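## Task

Load a blank into every one of the four vise stations and clamp it; pressing a station's valve knob in clamps and pulling it out releases. After that, switch the selector to JOB, let the amber lamp on the cabinet top go dark, and then key in C3, D5, E4, C5, E3, D4, C4, E5, D3 in exactly that sequence, each key once and no other keys. When finished, no blank may project beyond either end of its station's moving jaw. Only the key the machine registers counts, and it may differ from the key physically pressed. The machine begins in TEACH, where presses are not counted; in TEACH a press lights the key the machine registers (key names are printed under the keys), but only while all four stations hold nothing. Anything that stays in place at the end only because the robot is holding it does not count.

## Robot and tools

Robot: two Doosan M1013 six-joint arms, left_arm and right_arm, each carrying a Robotiq 140 two-finger gripper. Bases in the scene frame: left_arm at (-0.010, +0.689, 0) m, quat_wxyz (+1.000, 0, 0, +0.013); right_arm at (-0.026, -0.664, 0) m, quat_wxyz (+0.998, 0, 0, +0.060). The names left and right do not refer to image sides.

Scene frame: origin on the table surface midway between the arms, +z up, +x outward across the table, left_arm on the +y side. All positions are in metres, quaternions are w first. The fingers extend along the gripper's +z axis and close along its y axis. end_effector_position is the spot between the pads when shut; fingertips extend about 33 mm past it when closed and 9 mm when fully open, and closing pushes the tips roughly 24 mm farther out, so keep clearance above surfaces. Reported hand positions can be off, more so at long reach.

The row format (used by every motion): one flat list of 20 numbers covering both arms, even if only one moves. Numbers 1-10 are left_arm: x, y, z, qw, qx, qy, qz, gripper position, force_limit, speed. Numbers 11-20 are the same ten for right_arm. x, y, z and the quaternion are an absolute target pose for that gripper's end_effector_position and end_effector_quat_wxyz in the scene frame, not an offset. The last three per arm are each in [-1, 1]. Gripper position: +1 fully open (140 mm), about -0.8 pads touching, -1 closes until blocked. force_limit: about 14 N at -1, 60 N at 0, 107 N at +1 (parts up to 40 mm wide). speed: pad gap rate about 30 mm/s at -1, 140 at 0, 250 at +1. To leave a gripper unchanged, resend its previous three numbers; a 0 is a real command. To hold an arm still, resend its whole last reported pose. To keep orientation, send the same target quaternion every time rather than the drifted one from the result. A call is refused (nothing sent) if a target lies over 0.6 m from that arm's last reported position along any gripper axis.

Tools:
- execute_actions {"actions": [...], "pictures": bool}. The list holds at most one item. Empty list: just report state. {"rows": [[20 numbers], ...], "steps": n}: up to 15 rows, steps 1-15 (default 15), each step 1/30 s, each row used for one step, the last row repeated to fill. {"steps": n} alone: wait until n steps (max 300) have passed since the previous result, time spent replying included.
- move {"target": [20 numbers], "speed": m/s}: straight-line travel of each gripper toward its absolute pose; speed 0.002 to 0.5, default 0.25, rotation capped at twice that in rad/s. Paths last 0.5 to 10 s and finish together; beyond 10 s they stop short. Finger values are applied at the start. It does not avoid obstacles or the other arm, and the hand can lag, wander or overshoot speed, especially with a nearly straight arm.
- wait {"seconds": 0 to 10}: lets the scene run with no new command.
- zoom_image {"camera": cam_high | cam_left_wrist | cam_right_wrist, "region": [x0, y0, x1, y1]}: pixels of that camera's last image, origin top-left, region up to 504 by 504. All cameras are 504x504.
- read_manual {"section": "licences"}: licence texts only.
- finished_scene {"scene": 1 or 2}: ends and grades the current scene, irreversible; the next task comes back in its result.

Control behaviour: each step the commanded pose is limited to 70 mm and 16 degrees from the measured pose, then damped IK drives the joints, favouring position over orientation. After an action ends, an arm only continues to its last limited pose, so far targets need several actions; check the result. The scene keeps running while you compose replies.

Results: a state line per arm with gripper position, quaternion and velocities; a Hand target line giving the pose currently being driven toward; joint positions and torques. object_status: 0 moving, 1 blocked while opening, 2 blocked while closing (a grip), 3 reached the command or pads met (thin items may still be held). To grip, send -1 and confirm 2. While status is 2, a new force_limit applies only with a changed position (e.g. -1 to -0.98). position_measured counts run from 3 (open) to 230 (pads meet). move adds a move: line with the ending (done, off_target, moving, held, fault), the limits that acted (paced = pose clipped, held = clearance check blocked steps, after which the arm may jump faster) and each gripper's distance from target. pose unreachable and HELD mark commands the clearance check changed or blocked.

Avoid: joint torque reaching load limits (waist and shoulder 306, elbow 144, wrist joints 40.5 N m) or any outside force of 144 N; either stops the arm for 10 s and it yields to the contact. Arms are stiff, so even a small overshoot into a firm surface can fault; approach buttons and knobs slowly with targets barely past contact. Do not let the arms collide or press on each other, do not drop, slam or knock anything, and never push anything off the table. Holding loads heats motors; MOTOR HOT warns before an OVER-TEMPERATURE FAULT brakes the arm. Loose objects may occasionally get nudged by something else.

Each tool is called after ">>>" as a command line: name --argument value for each argument, lists and objects as JSON in quotes; but a table of rows of numbers goes row by row, as --pt "numbers of a row", without its own name.

## Session

>>> execute_actions --actions '[]'

Scene clock: 0.00 s of 9600.00 s.
left_arm: end_effector_position=(+1.0092, +0.4713, +0.1126) position_measured=3 object_status=3 end_effector_quat_wxyz=(+0.071, +0.300, +0.951, +0.020) end_effector_velocity=(-0.000, +0.001, -0.001) end_effector_angular_velocity=(+0.002, +0.002, +0.000) | right_arm: end_effector_position=(+0.3821, -0.0328, +0.3234) position_measured=3 object_status=3 end_effector_quat_wxyz=(+0.175, -0.690, +0.672, +0.202) end_effector_velocity=(-0.000, +0.001, +0.000) end_effector_angular_velocity=(+0.000, -0.000, +0.001)
Joint positions: left_arm=[-0.281  0.815  1.002  0.035  1.18  -1.224] | right_arm=[0.654 0.142 1.715 0.5   0.981 3.671]
Joint velocities: left_arm=[0.001 0.001 0.    0.001 0.001 0.001] | right_arm=[ 0.001  0.    -0.    -0.    -0.     0.   ]
Joint torques (N m, as the joint torque sensors report them, + toward a larger angle): no reading
Hand target (left_arm): +1.009, +0.471, +0.113; +0.071, +0.300, +0.951, +0.020
Hand target (right_arm): +0.382, -0.033, +0.323; -0.175, +0.690, -0.672, -0.202

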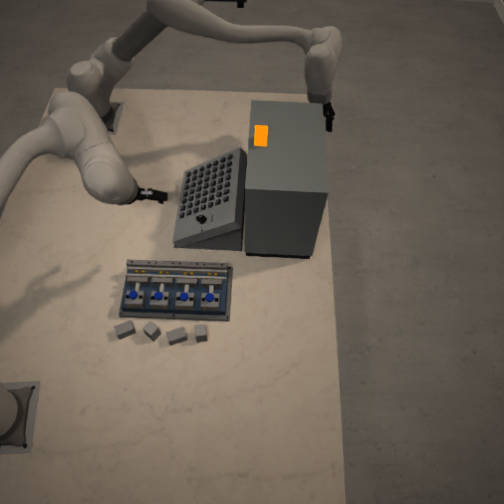

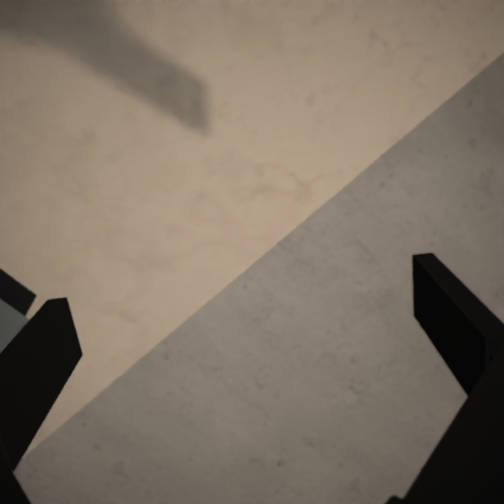

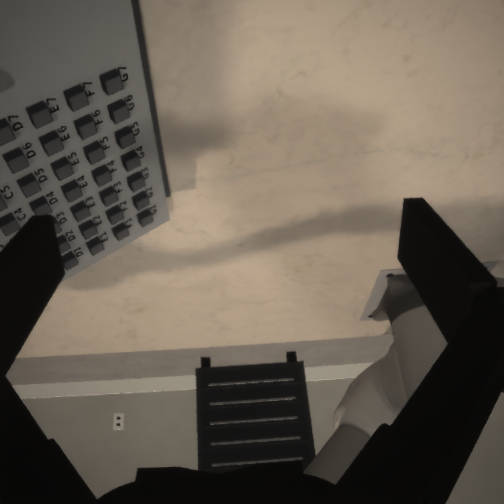

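>>> zoom_image --camera "cam_high" --region '[100, 130, 260, 360]'

Region (100, 130, 260, 360) of cam_high's 504x504 image, scaled by 2.191, with more detail than that image has; it fills the left 351 columns of this view, and the rest is white.

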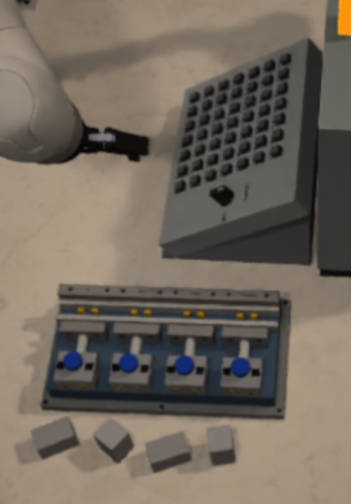

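>>> move --target '[1.009,0.471,0.113,0.071,0.3,0.951,0.02,1,0,0,0.42,0.05,0.35,0,1,0,0,1,0,0]'

>>> move --target '[1.009,0.471,0.113,0.071,0.3,0.951,0.02,1,0,0,0.42,-0.25,0.35,0,1,0,0,1,0,0]'

Scene clock: 19.60 s of 9600.00 s.
left_arm: end_effector_position=(+1.0090, +0.4710, +0.1130) position_measured=3 object_status=3 end_effector_quat_wxyz=(+0.071, +0.300, +0.951, +0.020) end_effector_velocity=(-0.000, +0.001, +0.002) end_effector_angular_velocity=(-0.002, -0.001, +0.001) | right_arm: end_effector_position=(+0.4204, +0.0498, +0.3503) position_measured=3 object_status=3 end_effector_quat_wxyz=(-0.000, +1.000, -0.000, +0.000) end_effector_velocity=(-0.001, +0.001, +0.001) end_effector_angular_velocity=(+0.001, -0.001, +0.003)
Joint positions: left_arm=[-0.281  0.815  1.002  0.035  1.181 -1.225] | right_arm=[ 0.852  0.473  1.136 -0.     1.532  2.543]
Joint velocities: left_arm=[ 0.001 -0.002  0.001 -0.001  0.    -0.   ] | right_arm=[ 0.001  0.    -0.002 -0.001  0.    -0.002]
Joint torques (N m, as the joint torque sensors report them, + toward a larger angle): left_arm=[   1.   -111.16  -42.98    3.81    0.21    0.11] | right_arm=[ -2.02 -92.74 -41.94   4.75  -0.31   0.28]
Hand target (left_arm): +1.009, +0.471, +0.113; +0.071, +0.300, +0.951, +0.020
Hand target (right_arm): +0.420, +0.050, +0.350; +0.000, +1.000, -0.000, +0.000
Off the commanded pose (left_arm): 0.000 m, 0 deg.
Off the commanded pose (right_arm): 0.001 m, 0 deg.
After step 90, 13.00 s passed at rest.
move: done

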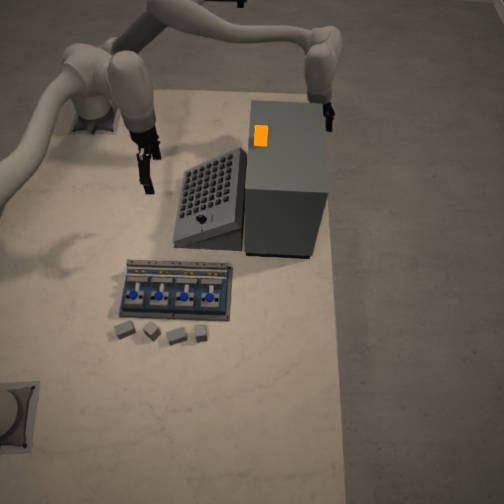

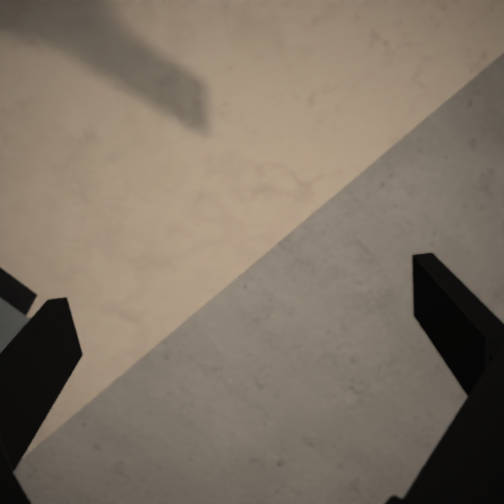

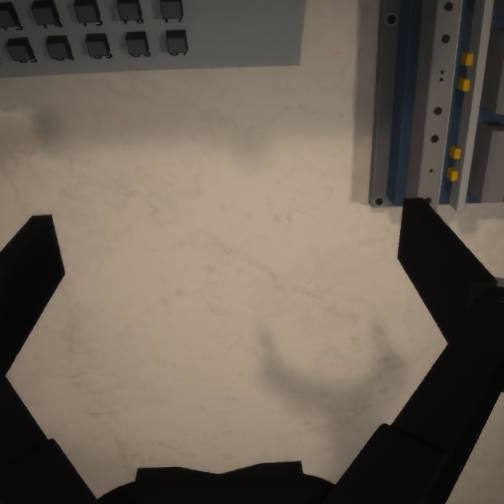

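Scene clock: 21.20 s of 9600.00 s.
left_arm: end_effector_position=(+1.0090, +0.4710, +0.1130) position_measured=3 object_status=3 end_effector_quat_wxyz=(+0.071, +0.300, +0.951, +0.020) end_effector_velocity=(+0.000, -0.000, +0.002) end_effector_angular_velocity=(+0.001, -0.003, -0.001) | right_arm: end_effector_position=(+0.4194, -0.2500, +0.3498) position_measured=3 object_status=3 end_effector_quat_wxyz=(+0.000, +1.000, +0.000, -0.000) end_effector_velocity=(-0.000, -0.001, -0.001) end_effector_angular_velocity=(-0.000, +0.001, -0.001)
Joint positions: left_arm=[-0.281  0.815  1.002  0.035  1.181 -1.225] | right_arm=[ 0.574  0.089  1.639 -0.     1.414  2.264]
Joint velocities: left_arm=[-0.    -0.001 -0.     0.001 -0.001  0.   ] | right_arm=[-0.001 -0.001  0.002  0.    -0.    -0.001]
Joint torques (N m, as the joint torque sensors report them, + toward a larger angle): left_arm=[  -0.49 -111.08  -42.86    3.91    0.2     0.17] | right_arm=[ -2.51 -52.4  -41.21   4.73   0.01  -0.12]
Hand target (left_arm): +1.009, +0.471, +0.113; +0.071, +0.300, +0.951, +0.020
Hand target (right_arm): +0.419, -0.250, +0.350; +0.000, +1.000, +0.000, -0.000
Off the commanded pose (left_arm): 0.000 m, 0 deg.
Off the commanded pose (right_arm): 0.001 m, 0 deg.
move: done

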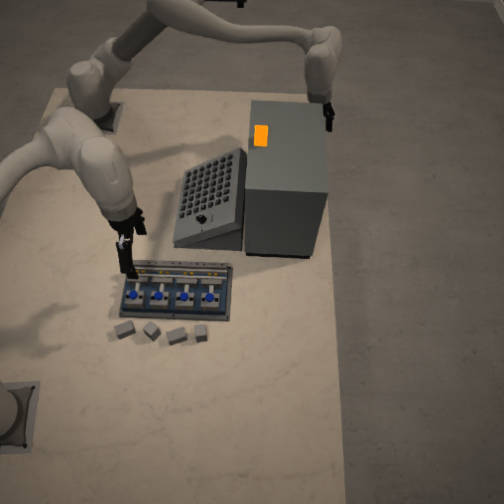

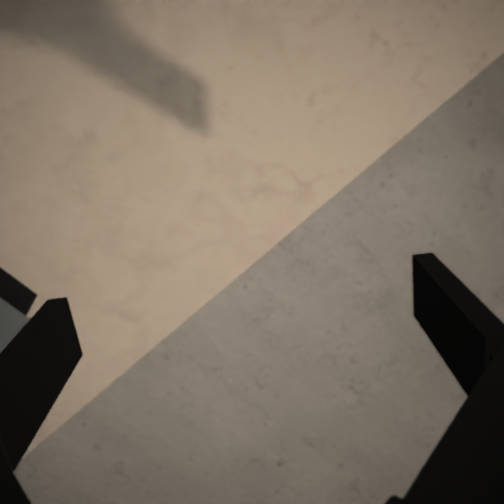

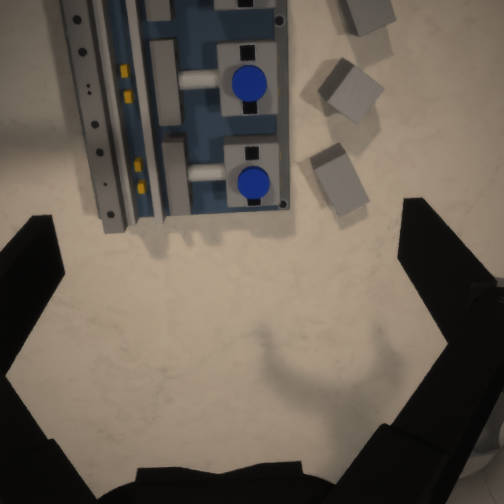

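>>> move --target '[0.9,0.62,0.25,0.071,0.3,0.951,0.02,1,0,0,0.62,-0.25,0.35,0,1,0,0,1,0,0]'

>>> move --target '[0.45,0.55,0.35,0,0,1,0,1,0,0,0.52,-0.35,0.2,0,1,0,0,1,0,0]'

>>> move --target '[0.45,0.2,0.33,0,0,1,0,1,0,0,0.42,-0.35,0.2,0,1,0,0,1,0,0]'

Scene clock: 36.83 s of 9600.00 s.
left_arm: end_effector_position=(+0.9003, +0.6202, +0.2501) position_measured=3 object_status=3 end_effector_quat_wxyz=(+0.071, +0.300, +0.951, +0.020) end_effector_velocity=(+0.000, -0.000, +0.000) end_effector_angular_velocity=(+0.001, -0.002, -0.002) | right_arm: end_effector_position=(+0.6199, -0.2503, +0.3501) position_measured=3 object_status=3 end_effector_quat_wxyz=(+0.000, +1.000, -0.000, -0.000) end_effector_velocity=(+0.001, -0.001, +0.000) end_effector_angular_velocity=(-0.000, -0.000, -0.002)
Joint positions: left_arm=[-0.145  0.533  1.232  0.014  1.23  -1.081] | right_arm=[ 0.406  0.345  1.321 -0.     1.476  2.096]
Joint velocities: left_arm=[-0.001 -0.    -0.001  0.002 -0.001  0.001] | right_arm=[-0.002  0.001 -0.001 -0.     0.    -0.   ]
Joint torques (N m, as the joint torque sensors report them, + toward a larger angle): left_arm=[  0.78 -91.6  -42.98   3.87   0.28   0.16] | right_arm=[ -1.83 -78.73 -42.28   4.62  -0.05   0.05]
Hand target (left_arm): +0.900, +0.620, +0.250; +0.071, +0.300, +0.951, +0.020
Hand target (right_arm): +0.620, -0.250, +0.350; +0.000, +1.000, -0.000, -0.000
Off the commanded pose (left_arm): 0.000 m, 0 deg.
Off the commanded pose (right_arm): 0.000 m, 0 deg.
After step 90, 11.30 s passed at rest.
move: done

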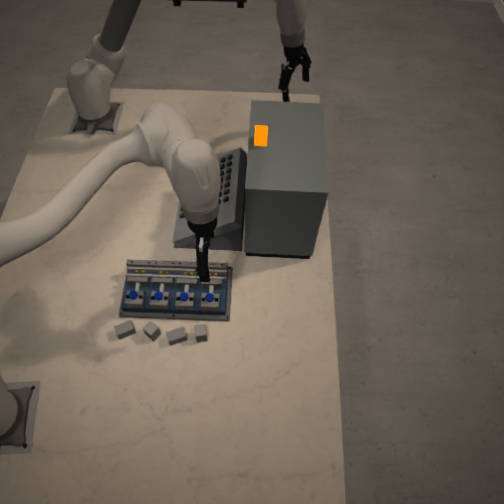

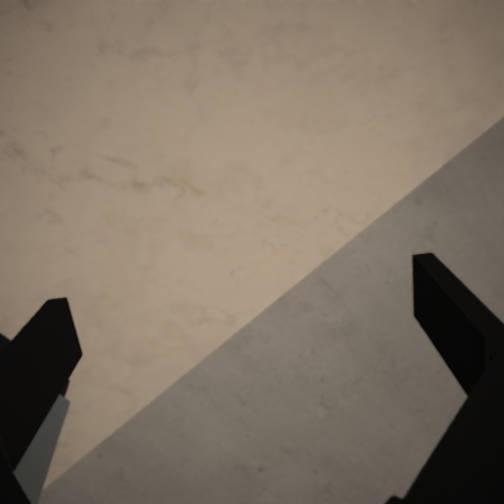

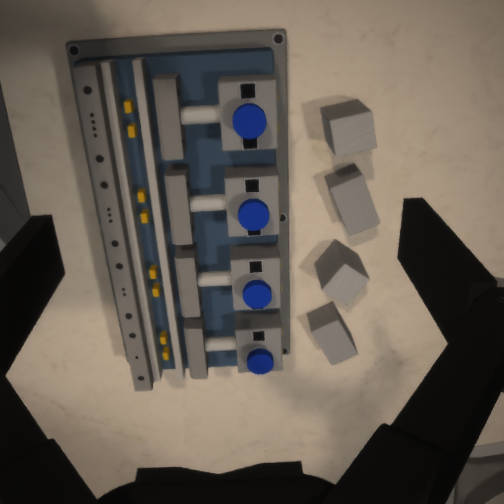

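Scene clock: 39.10 s of 9600.00 s.
left_arm: end_effector_position=(+0.4501, +0.5503, +0.3505) position_measured=3 object_status=3 end_effector_quat_wxyz=(+0.000, -0.000, +1.000, -0.000) end_effector_velocity=(-0.000, +0.001, -0.000) end_effector_angular_velocity=(+0.001, +0.001, +0.003) | right_arm: end_effector_position=(+0.5200, -0.3497, +0.1999) position_measured=3 object_status=3 end_effector_quat_wxyz=(-0.000, +1.000, +0.000, -0.000) end_effector_velocity=(+0.001, -0.001, -0.000) end_effector_angular_velocity=(+0.000, -0.000, -0.002)
Joint positions: left_arm=[-0.391 -0.119  1.842 -0.     1.417 -1.935] | right_arm=[0.349 0.193 1.799 0.    1.15  2.038]
Joint velocities: left_arm=[ 0.001 -0.     0.001  0.     0.001 -0.001] | right_arm=[-0.002  0.     0.     0.    -0.     0.   ]
Joint torques (N m, as the joint torque sensors report them, + toward a larger angle): left_arm=[  1.65 -27.4  -43.02   3.94   0.62   0.19] | right_arm=[ -2.61 -59.52 -38.21   4.5   -0.06   0.19]
Hand target (left_arm): +0.450, +0.550, +0.351; +0.000, -0.000, +1.000, -0.000
Hand target (right_arm): +0.520, -0.350, +0.200; -0.000, +1.000, +0.000, -0.000
Off the commanded pose (left_arm): 0.001 m, 0 deg.
Off the commanded pose (right_arm): 0.000 m, 0 deg.
move: done

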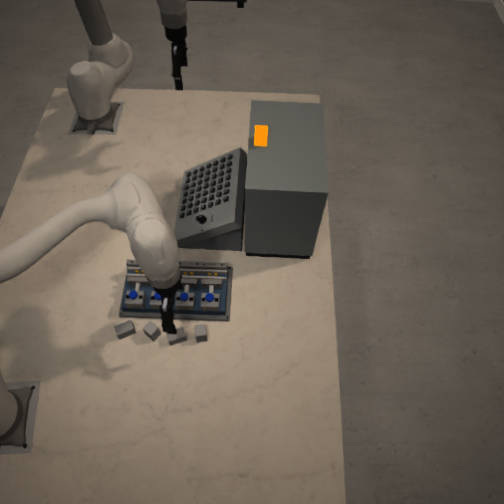

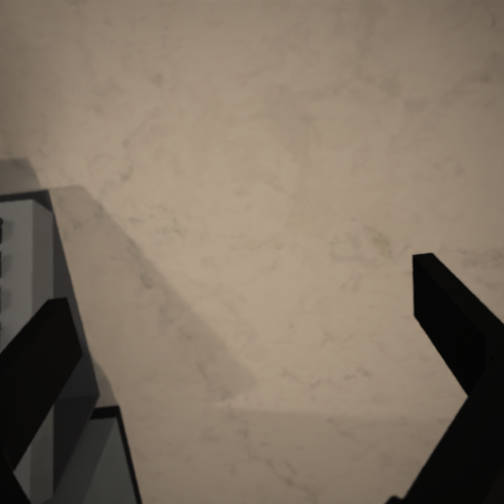

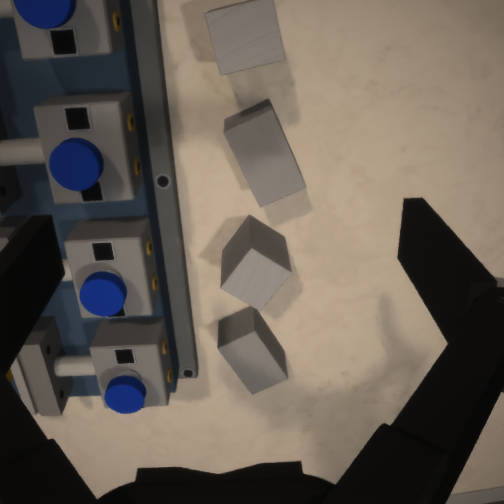

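Scene clock: 40.93 s of 9600.00 s.
left_arm: end_effector_position=(+0.4494, +0.1995, +0.3298) position_measured=3 object_status=3 end_effector_quat_wxyz=(+0.000, +0.000, +1.000, -0.000) end_effector_velocity=(-0.000, -0.000, +0.000) end_effector_angular_velocity=(-0.000, -0.001, -0.001) | right_arm: end_effector_position=(+0.4200, -0.3498, +0.1999) position_measured=3 object_status=3 end_effector_quat_wxyz=(-0.000, +1.000, +0.000, +0.000) end_effector_velocity=(-0.000, -0.000, -0.000) end_effector_angular_velocity=(-0.000, +0.000, -0.000)
Joint positions: left_arm=[-0.895  0.195  1.553 -0.     1.393 -2.439] | right_arm=[0.432 0.063 1.949 0.    1.129 2.122]
Joint velocities: left_arm=[-0.001 -0.    -0.     0.    -0.     0.   ] | right_arm=[ 0.    -0.     0.001 -0.     0.     0.   ]
Joint torques (N m, as the joint torque sensors report them, + toward a larger angle): left_arm=[  0.12 -57.31 -42.58   3.88   0.53   0.26] | right_arm=[ -0.53 -46.86 -37.75   4.23  -0.11   0.14]
Hand target (left_arm): +0.449, +0.199, +0.330; +0.000, +0.000, +1.000, -0.000
Hand target (right_arm): +0.420, -0.350, +0.200; -0.000, +1.000, +0.000, +0.000
Off the commanded pose (left_arm): 0.001 m, 0 deg.
Off the commanded pose (right_arm): 0.000 m, 0 deg.
move: done

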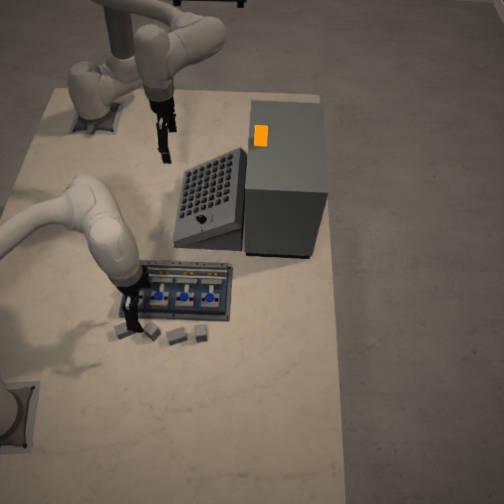

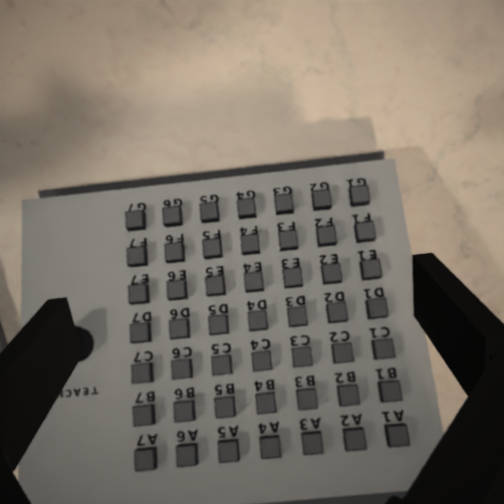

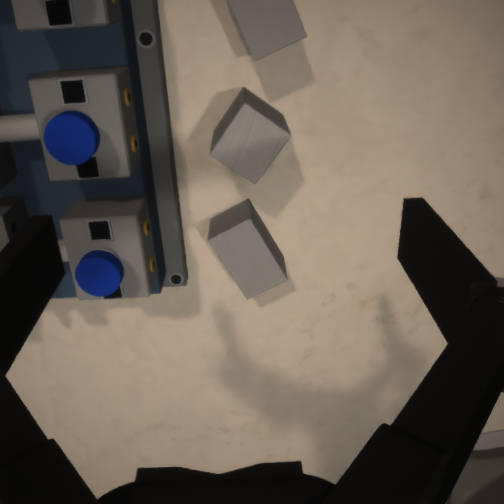

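>>> move --target '[0.5,0.2,0.22,0.2588,0,0.9659,0,1,0,0,0.42,-0.5,0.2,0,0.7071,-0.7071,0,1,0,0]'

>>> move --target '[0.53,0.2,0.168,0.2588,0,0.9659,0,1,0,0,0.5,-0.5,0.2,0,0.7071,-0.7071,0,1,0,0]' --speed 0.1

Scene clock: 55.17 s of 9600.00 s.
left_arm: end_effector_position=(+0.4997, +0.1996, +0.2203) position_measured=3 object_status=3 end_effector_quat_wxyz=(+0.259, +0.000, +0.966, +0.000) end_effector_velocity=(-0.000, -0.001, -0.001) end_effector_angular_velocity=(+0.001, -0.000, -0.000) | right_arm: end_effector_position=(+0.4196, -0.5000, +0.1999) position_measured=3 object_status=3 end_effector_quat_wxyz=(-0.000, -0.707, +0.707, +0.000) end_effector_velocity=(+0.000, -0.001, +0.000) end_effector_angular_velocity=(-0.000, +0.000, -0.005)
Joint positions: left_arm=[-1.043  0.162  1.884  0.579  0.889 -2.912] | right_arm=[ 0.161 -0.051  2.064 -0.     1.129  3.422]
Joint velocities: left_arm=[-0.001  0.002  0.001  0.002 -0.    -0.002] | right_arm=[-0.003 -0.     0.    -0.     0.     0.002]
Joint torques (N m, as the joint torque sensors report them, + toward a larger angle): left_arm=[  0.96 -52.91 -40.09   3.91   0.38   0.3 ] | right_arm=[ -1.56 -34.46 -37.93   4.23  -0.15  -0.01]
Hand target (left_arm): +0.500, +0.200, +0.220; +0.259, +0.000, +0.966, +0.000
Hand target (right_arm): +0.420, -0.500, +0.200; +0.000, +0.707, -0.707, -0.000
Off the commanded pose (left_arm): 0.001 m, 0 deg.
Off the commanded pose (right_arm): 0.000 m, 0 deg.
After step 90, 7.73 s passed at rest.
move: done

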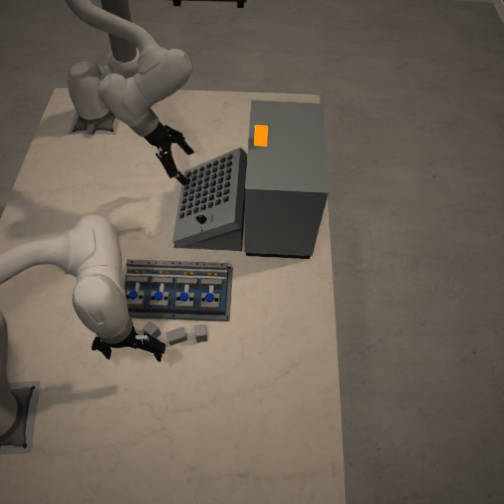

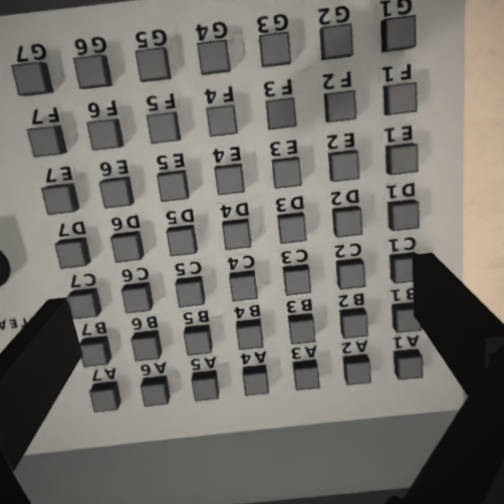

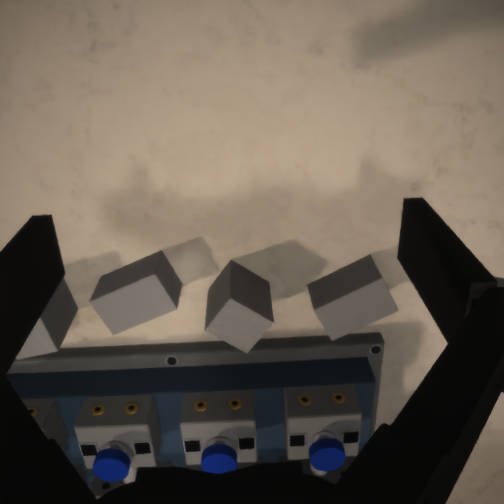

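Scene clock: 56.30 s of 9600.00 s.
left_arm: end_effector_position=(+0.5300, +0.2000, +0.1680) position_measured=3 object_status=3 end_effector_quat_wxyz=(+0.259, +0.000, +0.966, -0.000) end_effector_velocity=(-0.000, +0.001, -0.001) end_effector_angular_velocity=(+0.000, +0.001, +0.000) | right_arm: end_effector_position=(+0.5000, -0.5001, +0.2001) position_measured=3 object_status=3 end_effector_quat_wxyz=(-0.000, -0.707, +0.707, -0.000) end_effector_velocity=(+0.000, +0.001, +0.000) end_effector_angular_velocity=(+0.000, +0.000, +0.001)
Joint positions: left_arm=[-1.001  0.232  1.905  0.619  0.793 -2.94 ] | right_arm=[ 0.121  0.071  1.94  -0.     1.13   3.382]
Joint velocities: left_arm=[ 0.001  0.001  0.002 -0.    -0.002 -0.   ] | right_arm=[ 0.001  0.    -0.001  0.     0.     0.   ]
Joint torques (N m, as the joint torque sensors report them, + toward a larger angle): left_arm=[  0.36 -58.05 -38.94   3.4    0.38   0.26] | right_arm=[ -1.28 -47.08 -38.46   4.13  -0.23   0.29]
Hand target (left_arm): +0.530, +0.200, +0.168; +0.259, +0.000, +0.966, -0.000
Hand target (right_arm): +0.500, -0.500, +0.200; +0.000, +0.707, -0.707, -0.000
Off the commanded pose (left_arm): 0.000 m, 0 deg.
Off the commanded pose (right_arm): 0.000 m, 0 deg.
move: done

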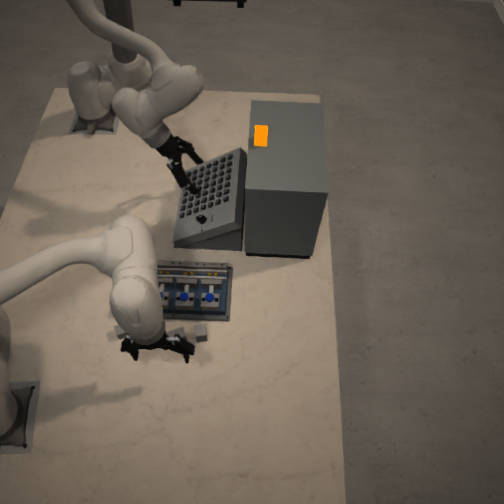

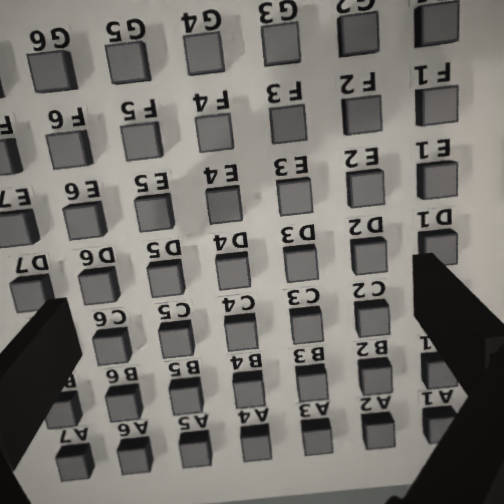

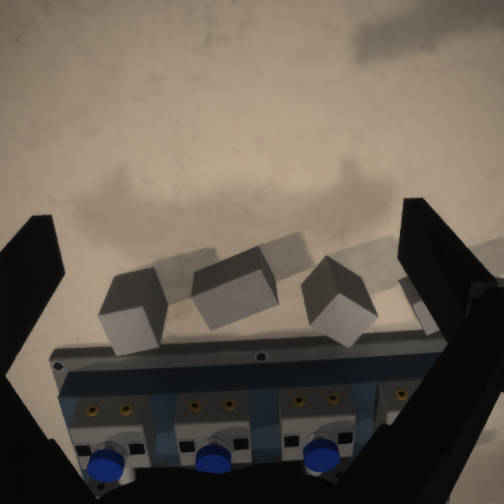

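>>> move --target '[0.53,0.2,0.168,0.2588,0,0.9659,0,-1,0,-0.5,0.5,-0.5,0.2,0,0.7071,-0.7071,0,1,0,0]' --speed 0.1

>>> zoom_image --camera "cam_high" --region '[150, 130, 260, 250]'

Scene clock: 66.67 s of 9600.00 s.
left_arm: end_effector_position=(+0.5300, +0.2000, +0.1680) position_measured=233 object_status=3 end_effector_quat_wxyz=(+0.259, -0.000, +0.966, +0.000) end_effector_velocity=(-0.001, -0.000, -0.001) end_effector_angular_velocity=(+0.001, +0.001, -0.001) | right_arm: end_effector_position=(+0.5000, -0.5000, +0.2000) position_measured=3 object_status=3 end_effector_quat_wxyz=(+0.000, -0.707, +0.707, +0.000) end_effector_velocity=(+0.001, +0.000, +0.000) end_effector_angular_velocity=(+0.000, -0.001, -0.001)
Joint positions: left_arm=[-1.001  0.232  1.905  0.619  0.793 -2.941] | right_arm=[0.121 0.071 1.94  0.    1.13  3.382]
Joint velocities: left_arm=[-0.001  0.     0.001  0.    -0.    -0.   ] | right_arm=[-0.     0.    -0.001  0.     0.     0.   ]
Joint torques (N m, as the joint torque sensors report them, + toward a larger angle): left_arm=[  0.23 -58.41 -38.96   3.51   0.37   0.21] | right_arm=[ -0.26 -47.01 -37.58   4.19  -0.14   0.27]
Hand target (left_arm): +0.530, +0.200, +0.168; +0.259, +0.000, +0.966, +0.000
Hand target (right_arm): +0.500, -0.500, +0.200; -0.000, +0.707, -0.707, +0.000
Off the commanded pose (left_arm): 0.000 m, 0 deg.
Off the commanded pose (right_arm): 0.000 m, 0 deg.
After step 90, 5.47 s passed at rest.
move: done

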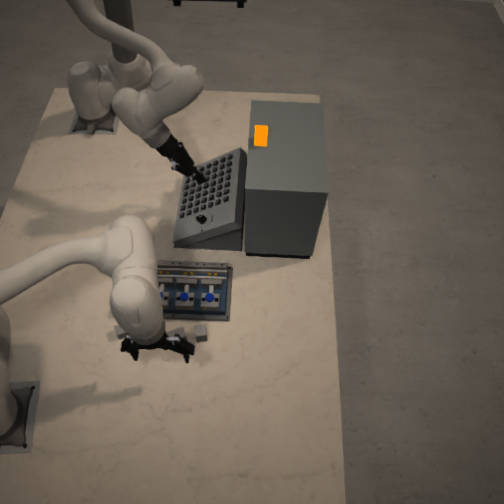

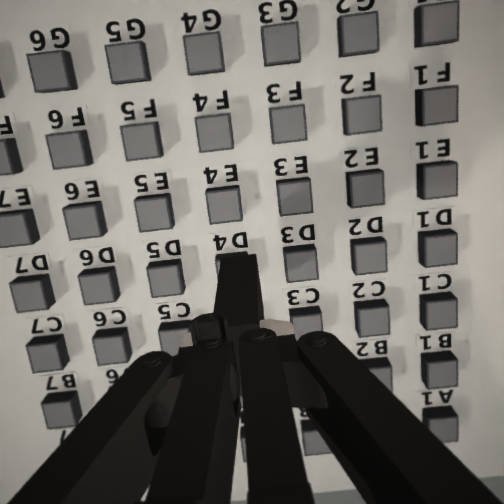

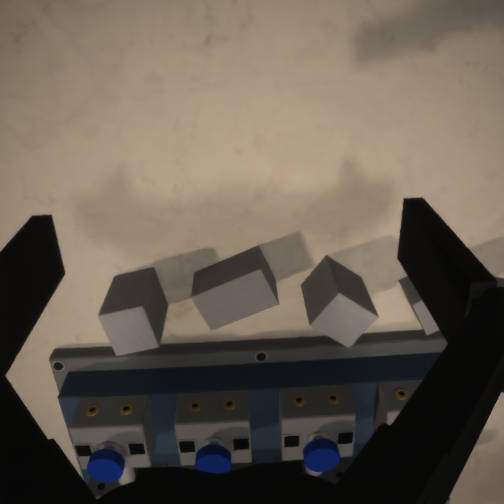

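Region (150, 130, 260, 250) of cam_high's 504x504 image, scaled by 4.200, with more detail than that image has; it fills the left 462 columns of this view, and the rest is white.

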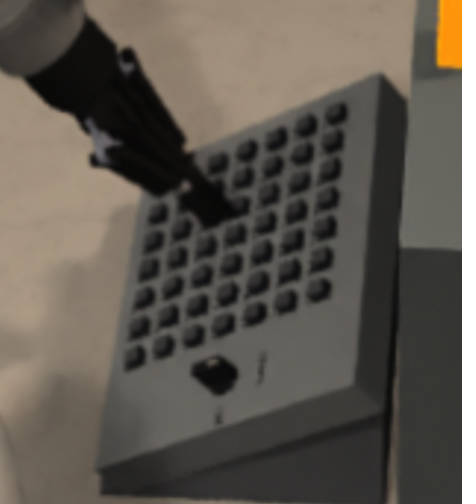

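>>> move --target '[0.540,0.196,0.1565,0.2588,0,0.9659,0,-1,0,-0.5,0.5,-0.5,0.2,0,0.7071,-0.7071,0,1,0,0]' --speed 0.02

>>> move --target '[0.543,0.196,0.1513,0.2588,0,0.9659,0,-1,0,-0.5,0.5,-0.5,0.2,0,0.7071,-0.7071,0,1,0,0]' --speed 0.01

Scene clock: 73.13 s of 9600.00 s.
left_arm: end_effector_position=(+0.5400, +0.1960, +0.1565) position_measured=233 object_status=3 end_effector_quat_wxyz=(+0.259, +0.000, +0.966, -0.000) end_effector_velocity=(-0.000, +0.001, -0.001) end_effector_angular_velocity=(+0.000, +0.001, -0.000) | right_arm: end_effector_position=(+0.5000, -0.5000, +0.2000) position_measured=3 object_status=3 end_effector_quat_wxyz=(+0.000, -0.707, +0.707, +0.000) end_effector_velocity=(-0.000, -0.001, -0.000) end_effector_angular_velocity=(+0.000, +0.001, -0.001)
Joint positions: left_arm=[-0.992  0.256  1.898  0.628  0.775 -2.945] | right_arm=[0.121 0.071 1.94  0.    1.13  3.382]
Joint velocities: left_arm=[ 0.    -0.001  0.002 -0.    -0.001  0.   ] | right_arm=[-0.001  0.     0.     0.    -0.    -0.   ]
Joint torques (N m, as the joint torque sensors report them, + toward a larger angle): left_arm=[  0.38 -60.58 -38.44   3.38   0.45   0.22] | right_arm=[ -1.51 -46.79 -38.34   4.42  -0.08   0.06]
Hand target (left_arm): +0.540, +0.196, +0.156; +0.259, +0.000, +0.966, -0.000
Hand target (right_arm): +0.500, -0.500, +0.200; -0.000, +0.707, -0.707, -0.000
Off the commanded pose (left_arm): 0.000 m, 0 deg.
Off the commanded pose (right_arm): 0.000 m, 0 deg.
After step 90, 2.47 s passed at rest.
move: done

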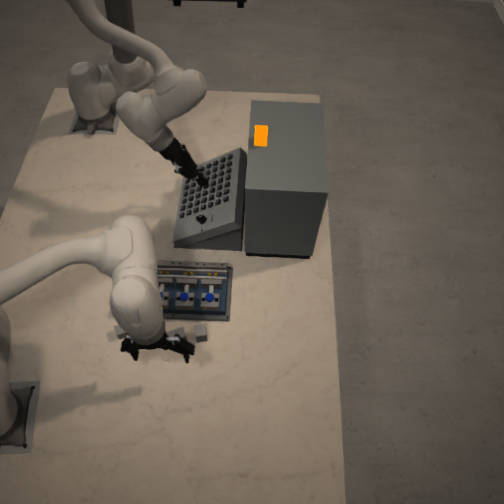

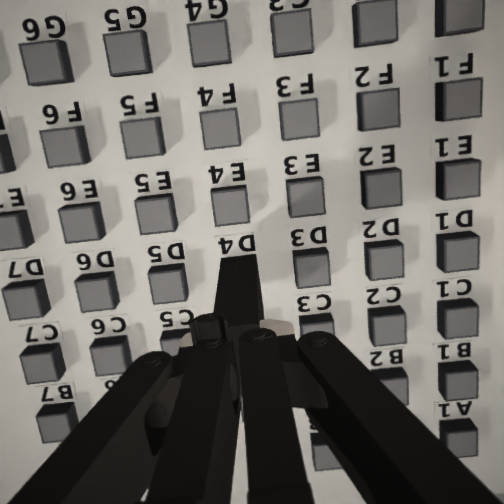

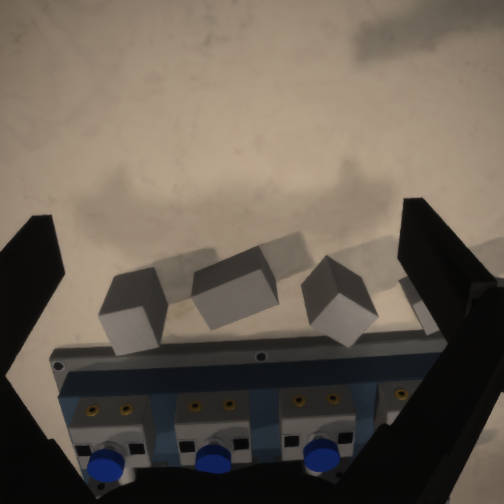

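Scene clock: 73.97 s of 9600.00 s.
left_arm: end_effector_position=(+0.5430, +0.1960, +0.1513) position_measured=233 object_status=3 end_effector_quat_wxyz=(+0.259, +0.000, +0.966, -0.000) end_effector_velocity=(-0.001, -0.001, -0.001) end_effector_angular_velocity=(+0.002, +0.001, -0.002) | right_arm: end_effector_position=(+0.5000, -0.5000, +0.2000) position_measured=3 object_status=3 end_effector_quat_wxyz=(+0.000, -0.707, +0.707, +0.000) end_effector_velocity=(+0.000, +0.000, +0.000) end_effector_angular_velocity=(+0.000, -0.001, +0.001)
Joint positions: left_arm=[-0.988  0.264  1.899  0.633  0.766 -2.949] | right_arm=[0.121 0.071 1.94  0.    1.13  3.382]
Joint velocities: left_arm=[-0.002  0.002  0.001  0.    -0.    -0.   ] | right_arm=[ 0.     0.    -0.001 -0.     0.    -0.   ]
Joint torques (N m, as the joint torque sensors report them, + toward a larger angle): left_arm=[  1.52 -59.55 -36.69   3.17   0.55   0.34] | right_arm=[ -1.34 -47.6  -38.2    4.53  -0.08   0.21]
Hand target (left_arm): +0.543, +0.196, +0.151; +0.259, +0.000, +0.966, -0.000
Hand target (right_arm): +0.500, -0.500, +0.200; -0.000, +0.707, -0.707, -0.000
Off the commanded pose (left_arm): 0.000 m, 0 deg.
Off the commanded pose (right_arm): 0.000 m, 0 deg.
move: done

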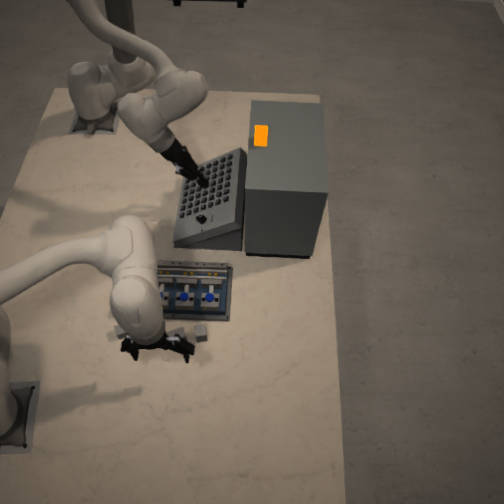

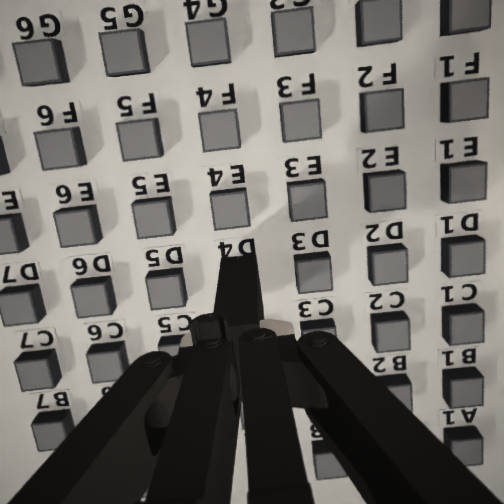

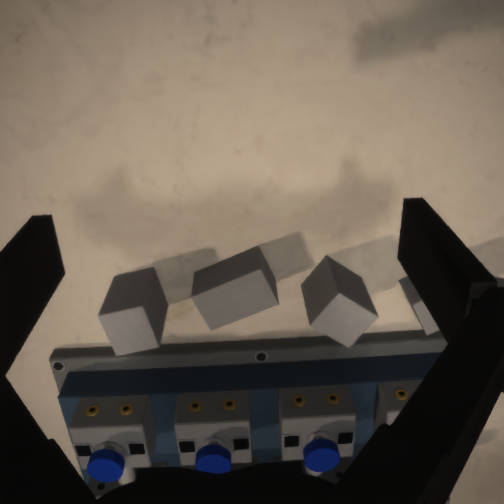

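Light contact. 2 mm more.

>>> move --target '[0.544,0.196,0.1496,0.2588,0,0.9659,0,-1,0,-0.5,0.5,-0.5,0.2,0,0.7071,-0.7071,0,1,0,0]' --speed 0.005

>>> zoom_image --camera "cam_high" --region '[150, 130, 260, 250]'

Scene clock: 80.20 s of 9600.00 s.
left_arm: end_effector_position=(+0.5440, +0.1960, +0.1498) position_measured=233 object_status=3 end_effector_quat_wxyz=(+0.259, -0.000, +0.966, -0.000) end_effector_velocity=(+0.001, -0.000, +0.001) end_effector_angular_velocity=(-0.002, -0.002, +0.000) | right_arm: end_effector_position=(+0.5000, -0.5000, +0.2000) position_measured=3 object_status=3 end_effector_quat_wxyz=(+0.000, -0.707, +0.707, +0.000) end_effector_velocity=(-0.000, +0.000, -0.000) end_effector_angular_velocity=(-0.000, +0.001, +0.000)
Joint positions: left_arm=[-0.986  0.266  1.899  0.634  0.763 -2.95 ] | right_arm=[0.121 0.071 1.94  0.    1.13  3.382]
Joint velocities: left_arm=[ 0.001 -0.001 -0.001  0.    -0.001  0.   ] | right_arm=[ 0.     0.     0.001 -0.     0.     0.   ]
Joint torques (N m, as the joint torque sensors report them, + toward a larger angle): left_arm=[ 13.81 -30.75 -28.7    4.59  -2.73   0.28] | right_arm=[ -2.75 -47.11 -37.19   4.31  -0.16   0.15]
Hand target (left_arm): +0.544, +0.196, +0.150; +0.259, +0.000, +0.966, -0.000
Hand target (right_arm): +0.500, -0.500, +0.200; -0.000, +0.707, -0.707, -0.000
Off the commanded pose (left_arm): 0.000 m, 0 deg.
Off the commanded pose (right_arm): 0.000 m, 0 deg.
After step 90, 2.53 s passed at rest.
move: done

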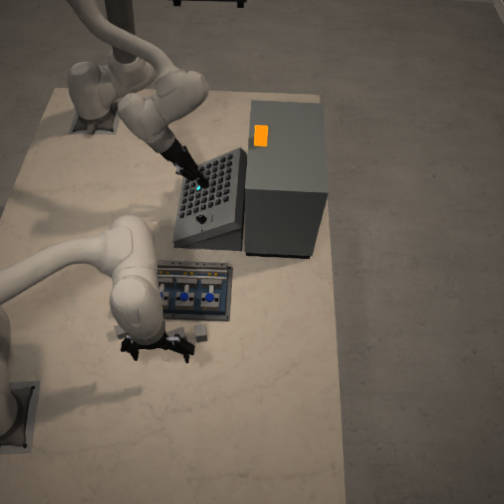

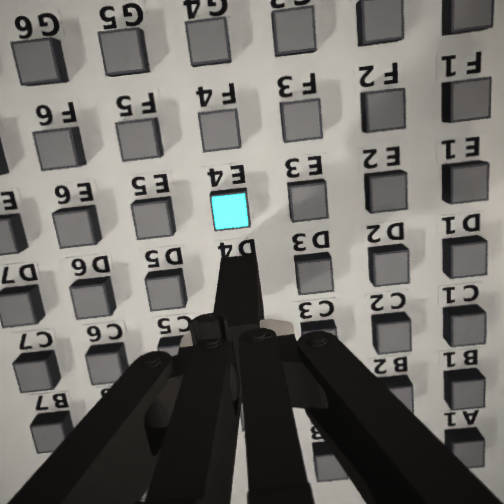

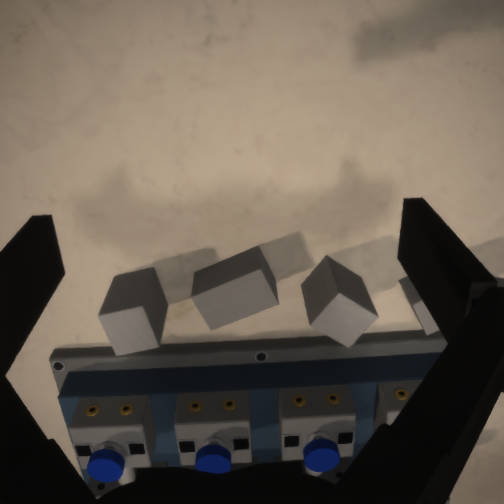

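Region (150, 130, 260, 250) of cam_high's 504x504 image, scaled by 4.200, with more detail than that image has; it fills the left 462 columns of this view, and the rest is white.

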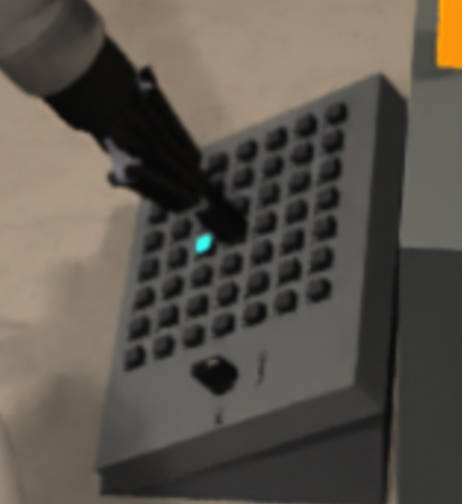

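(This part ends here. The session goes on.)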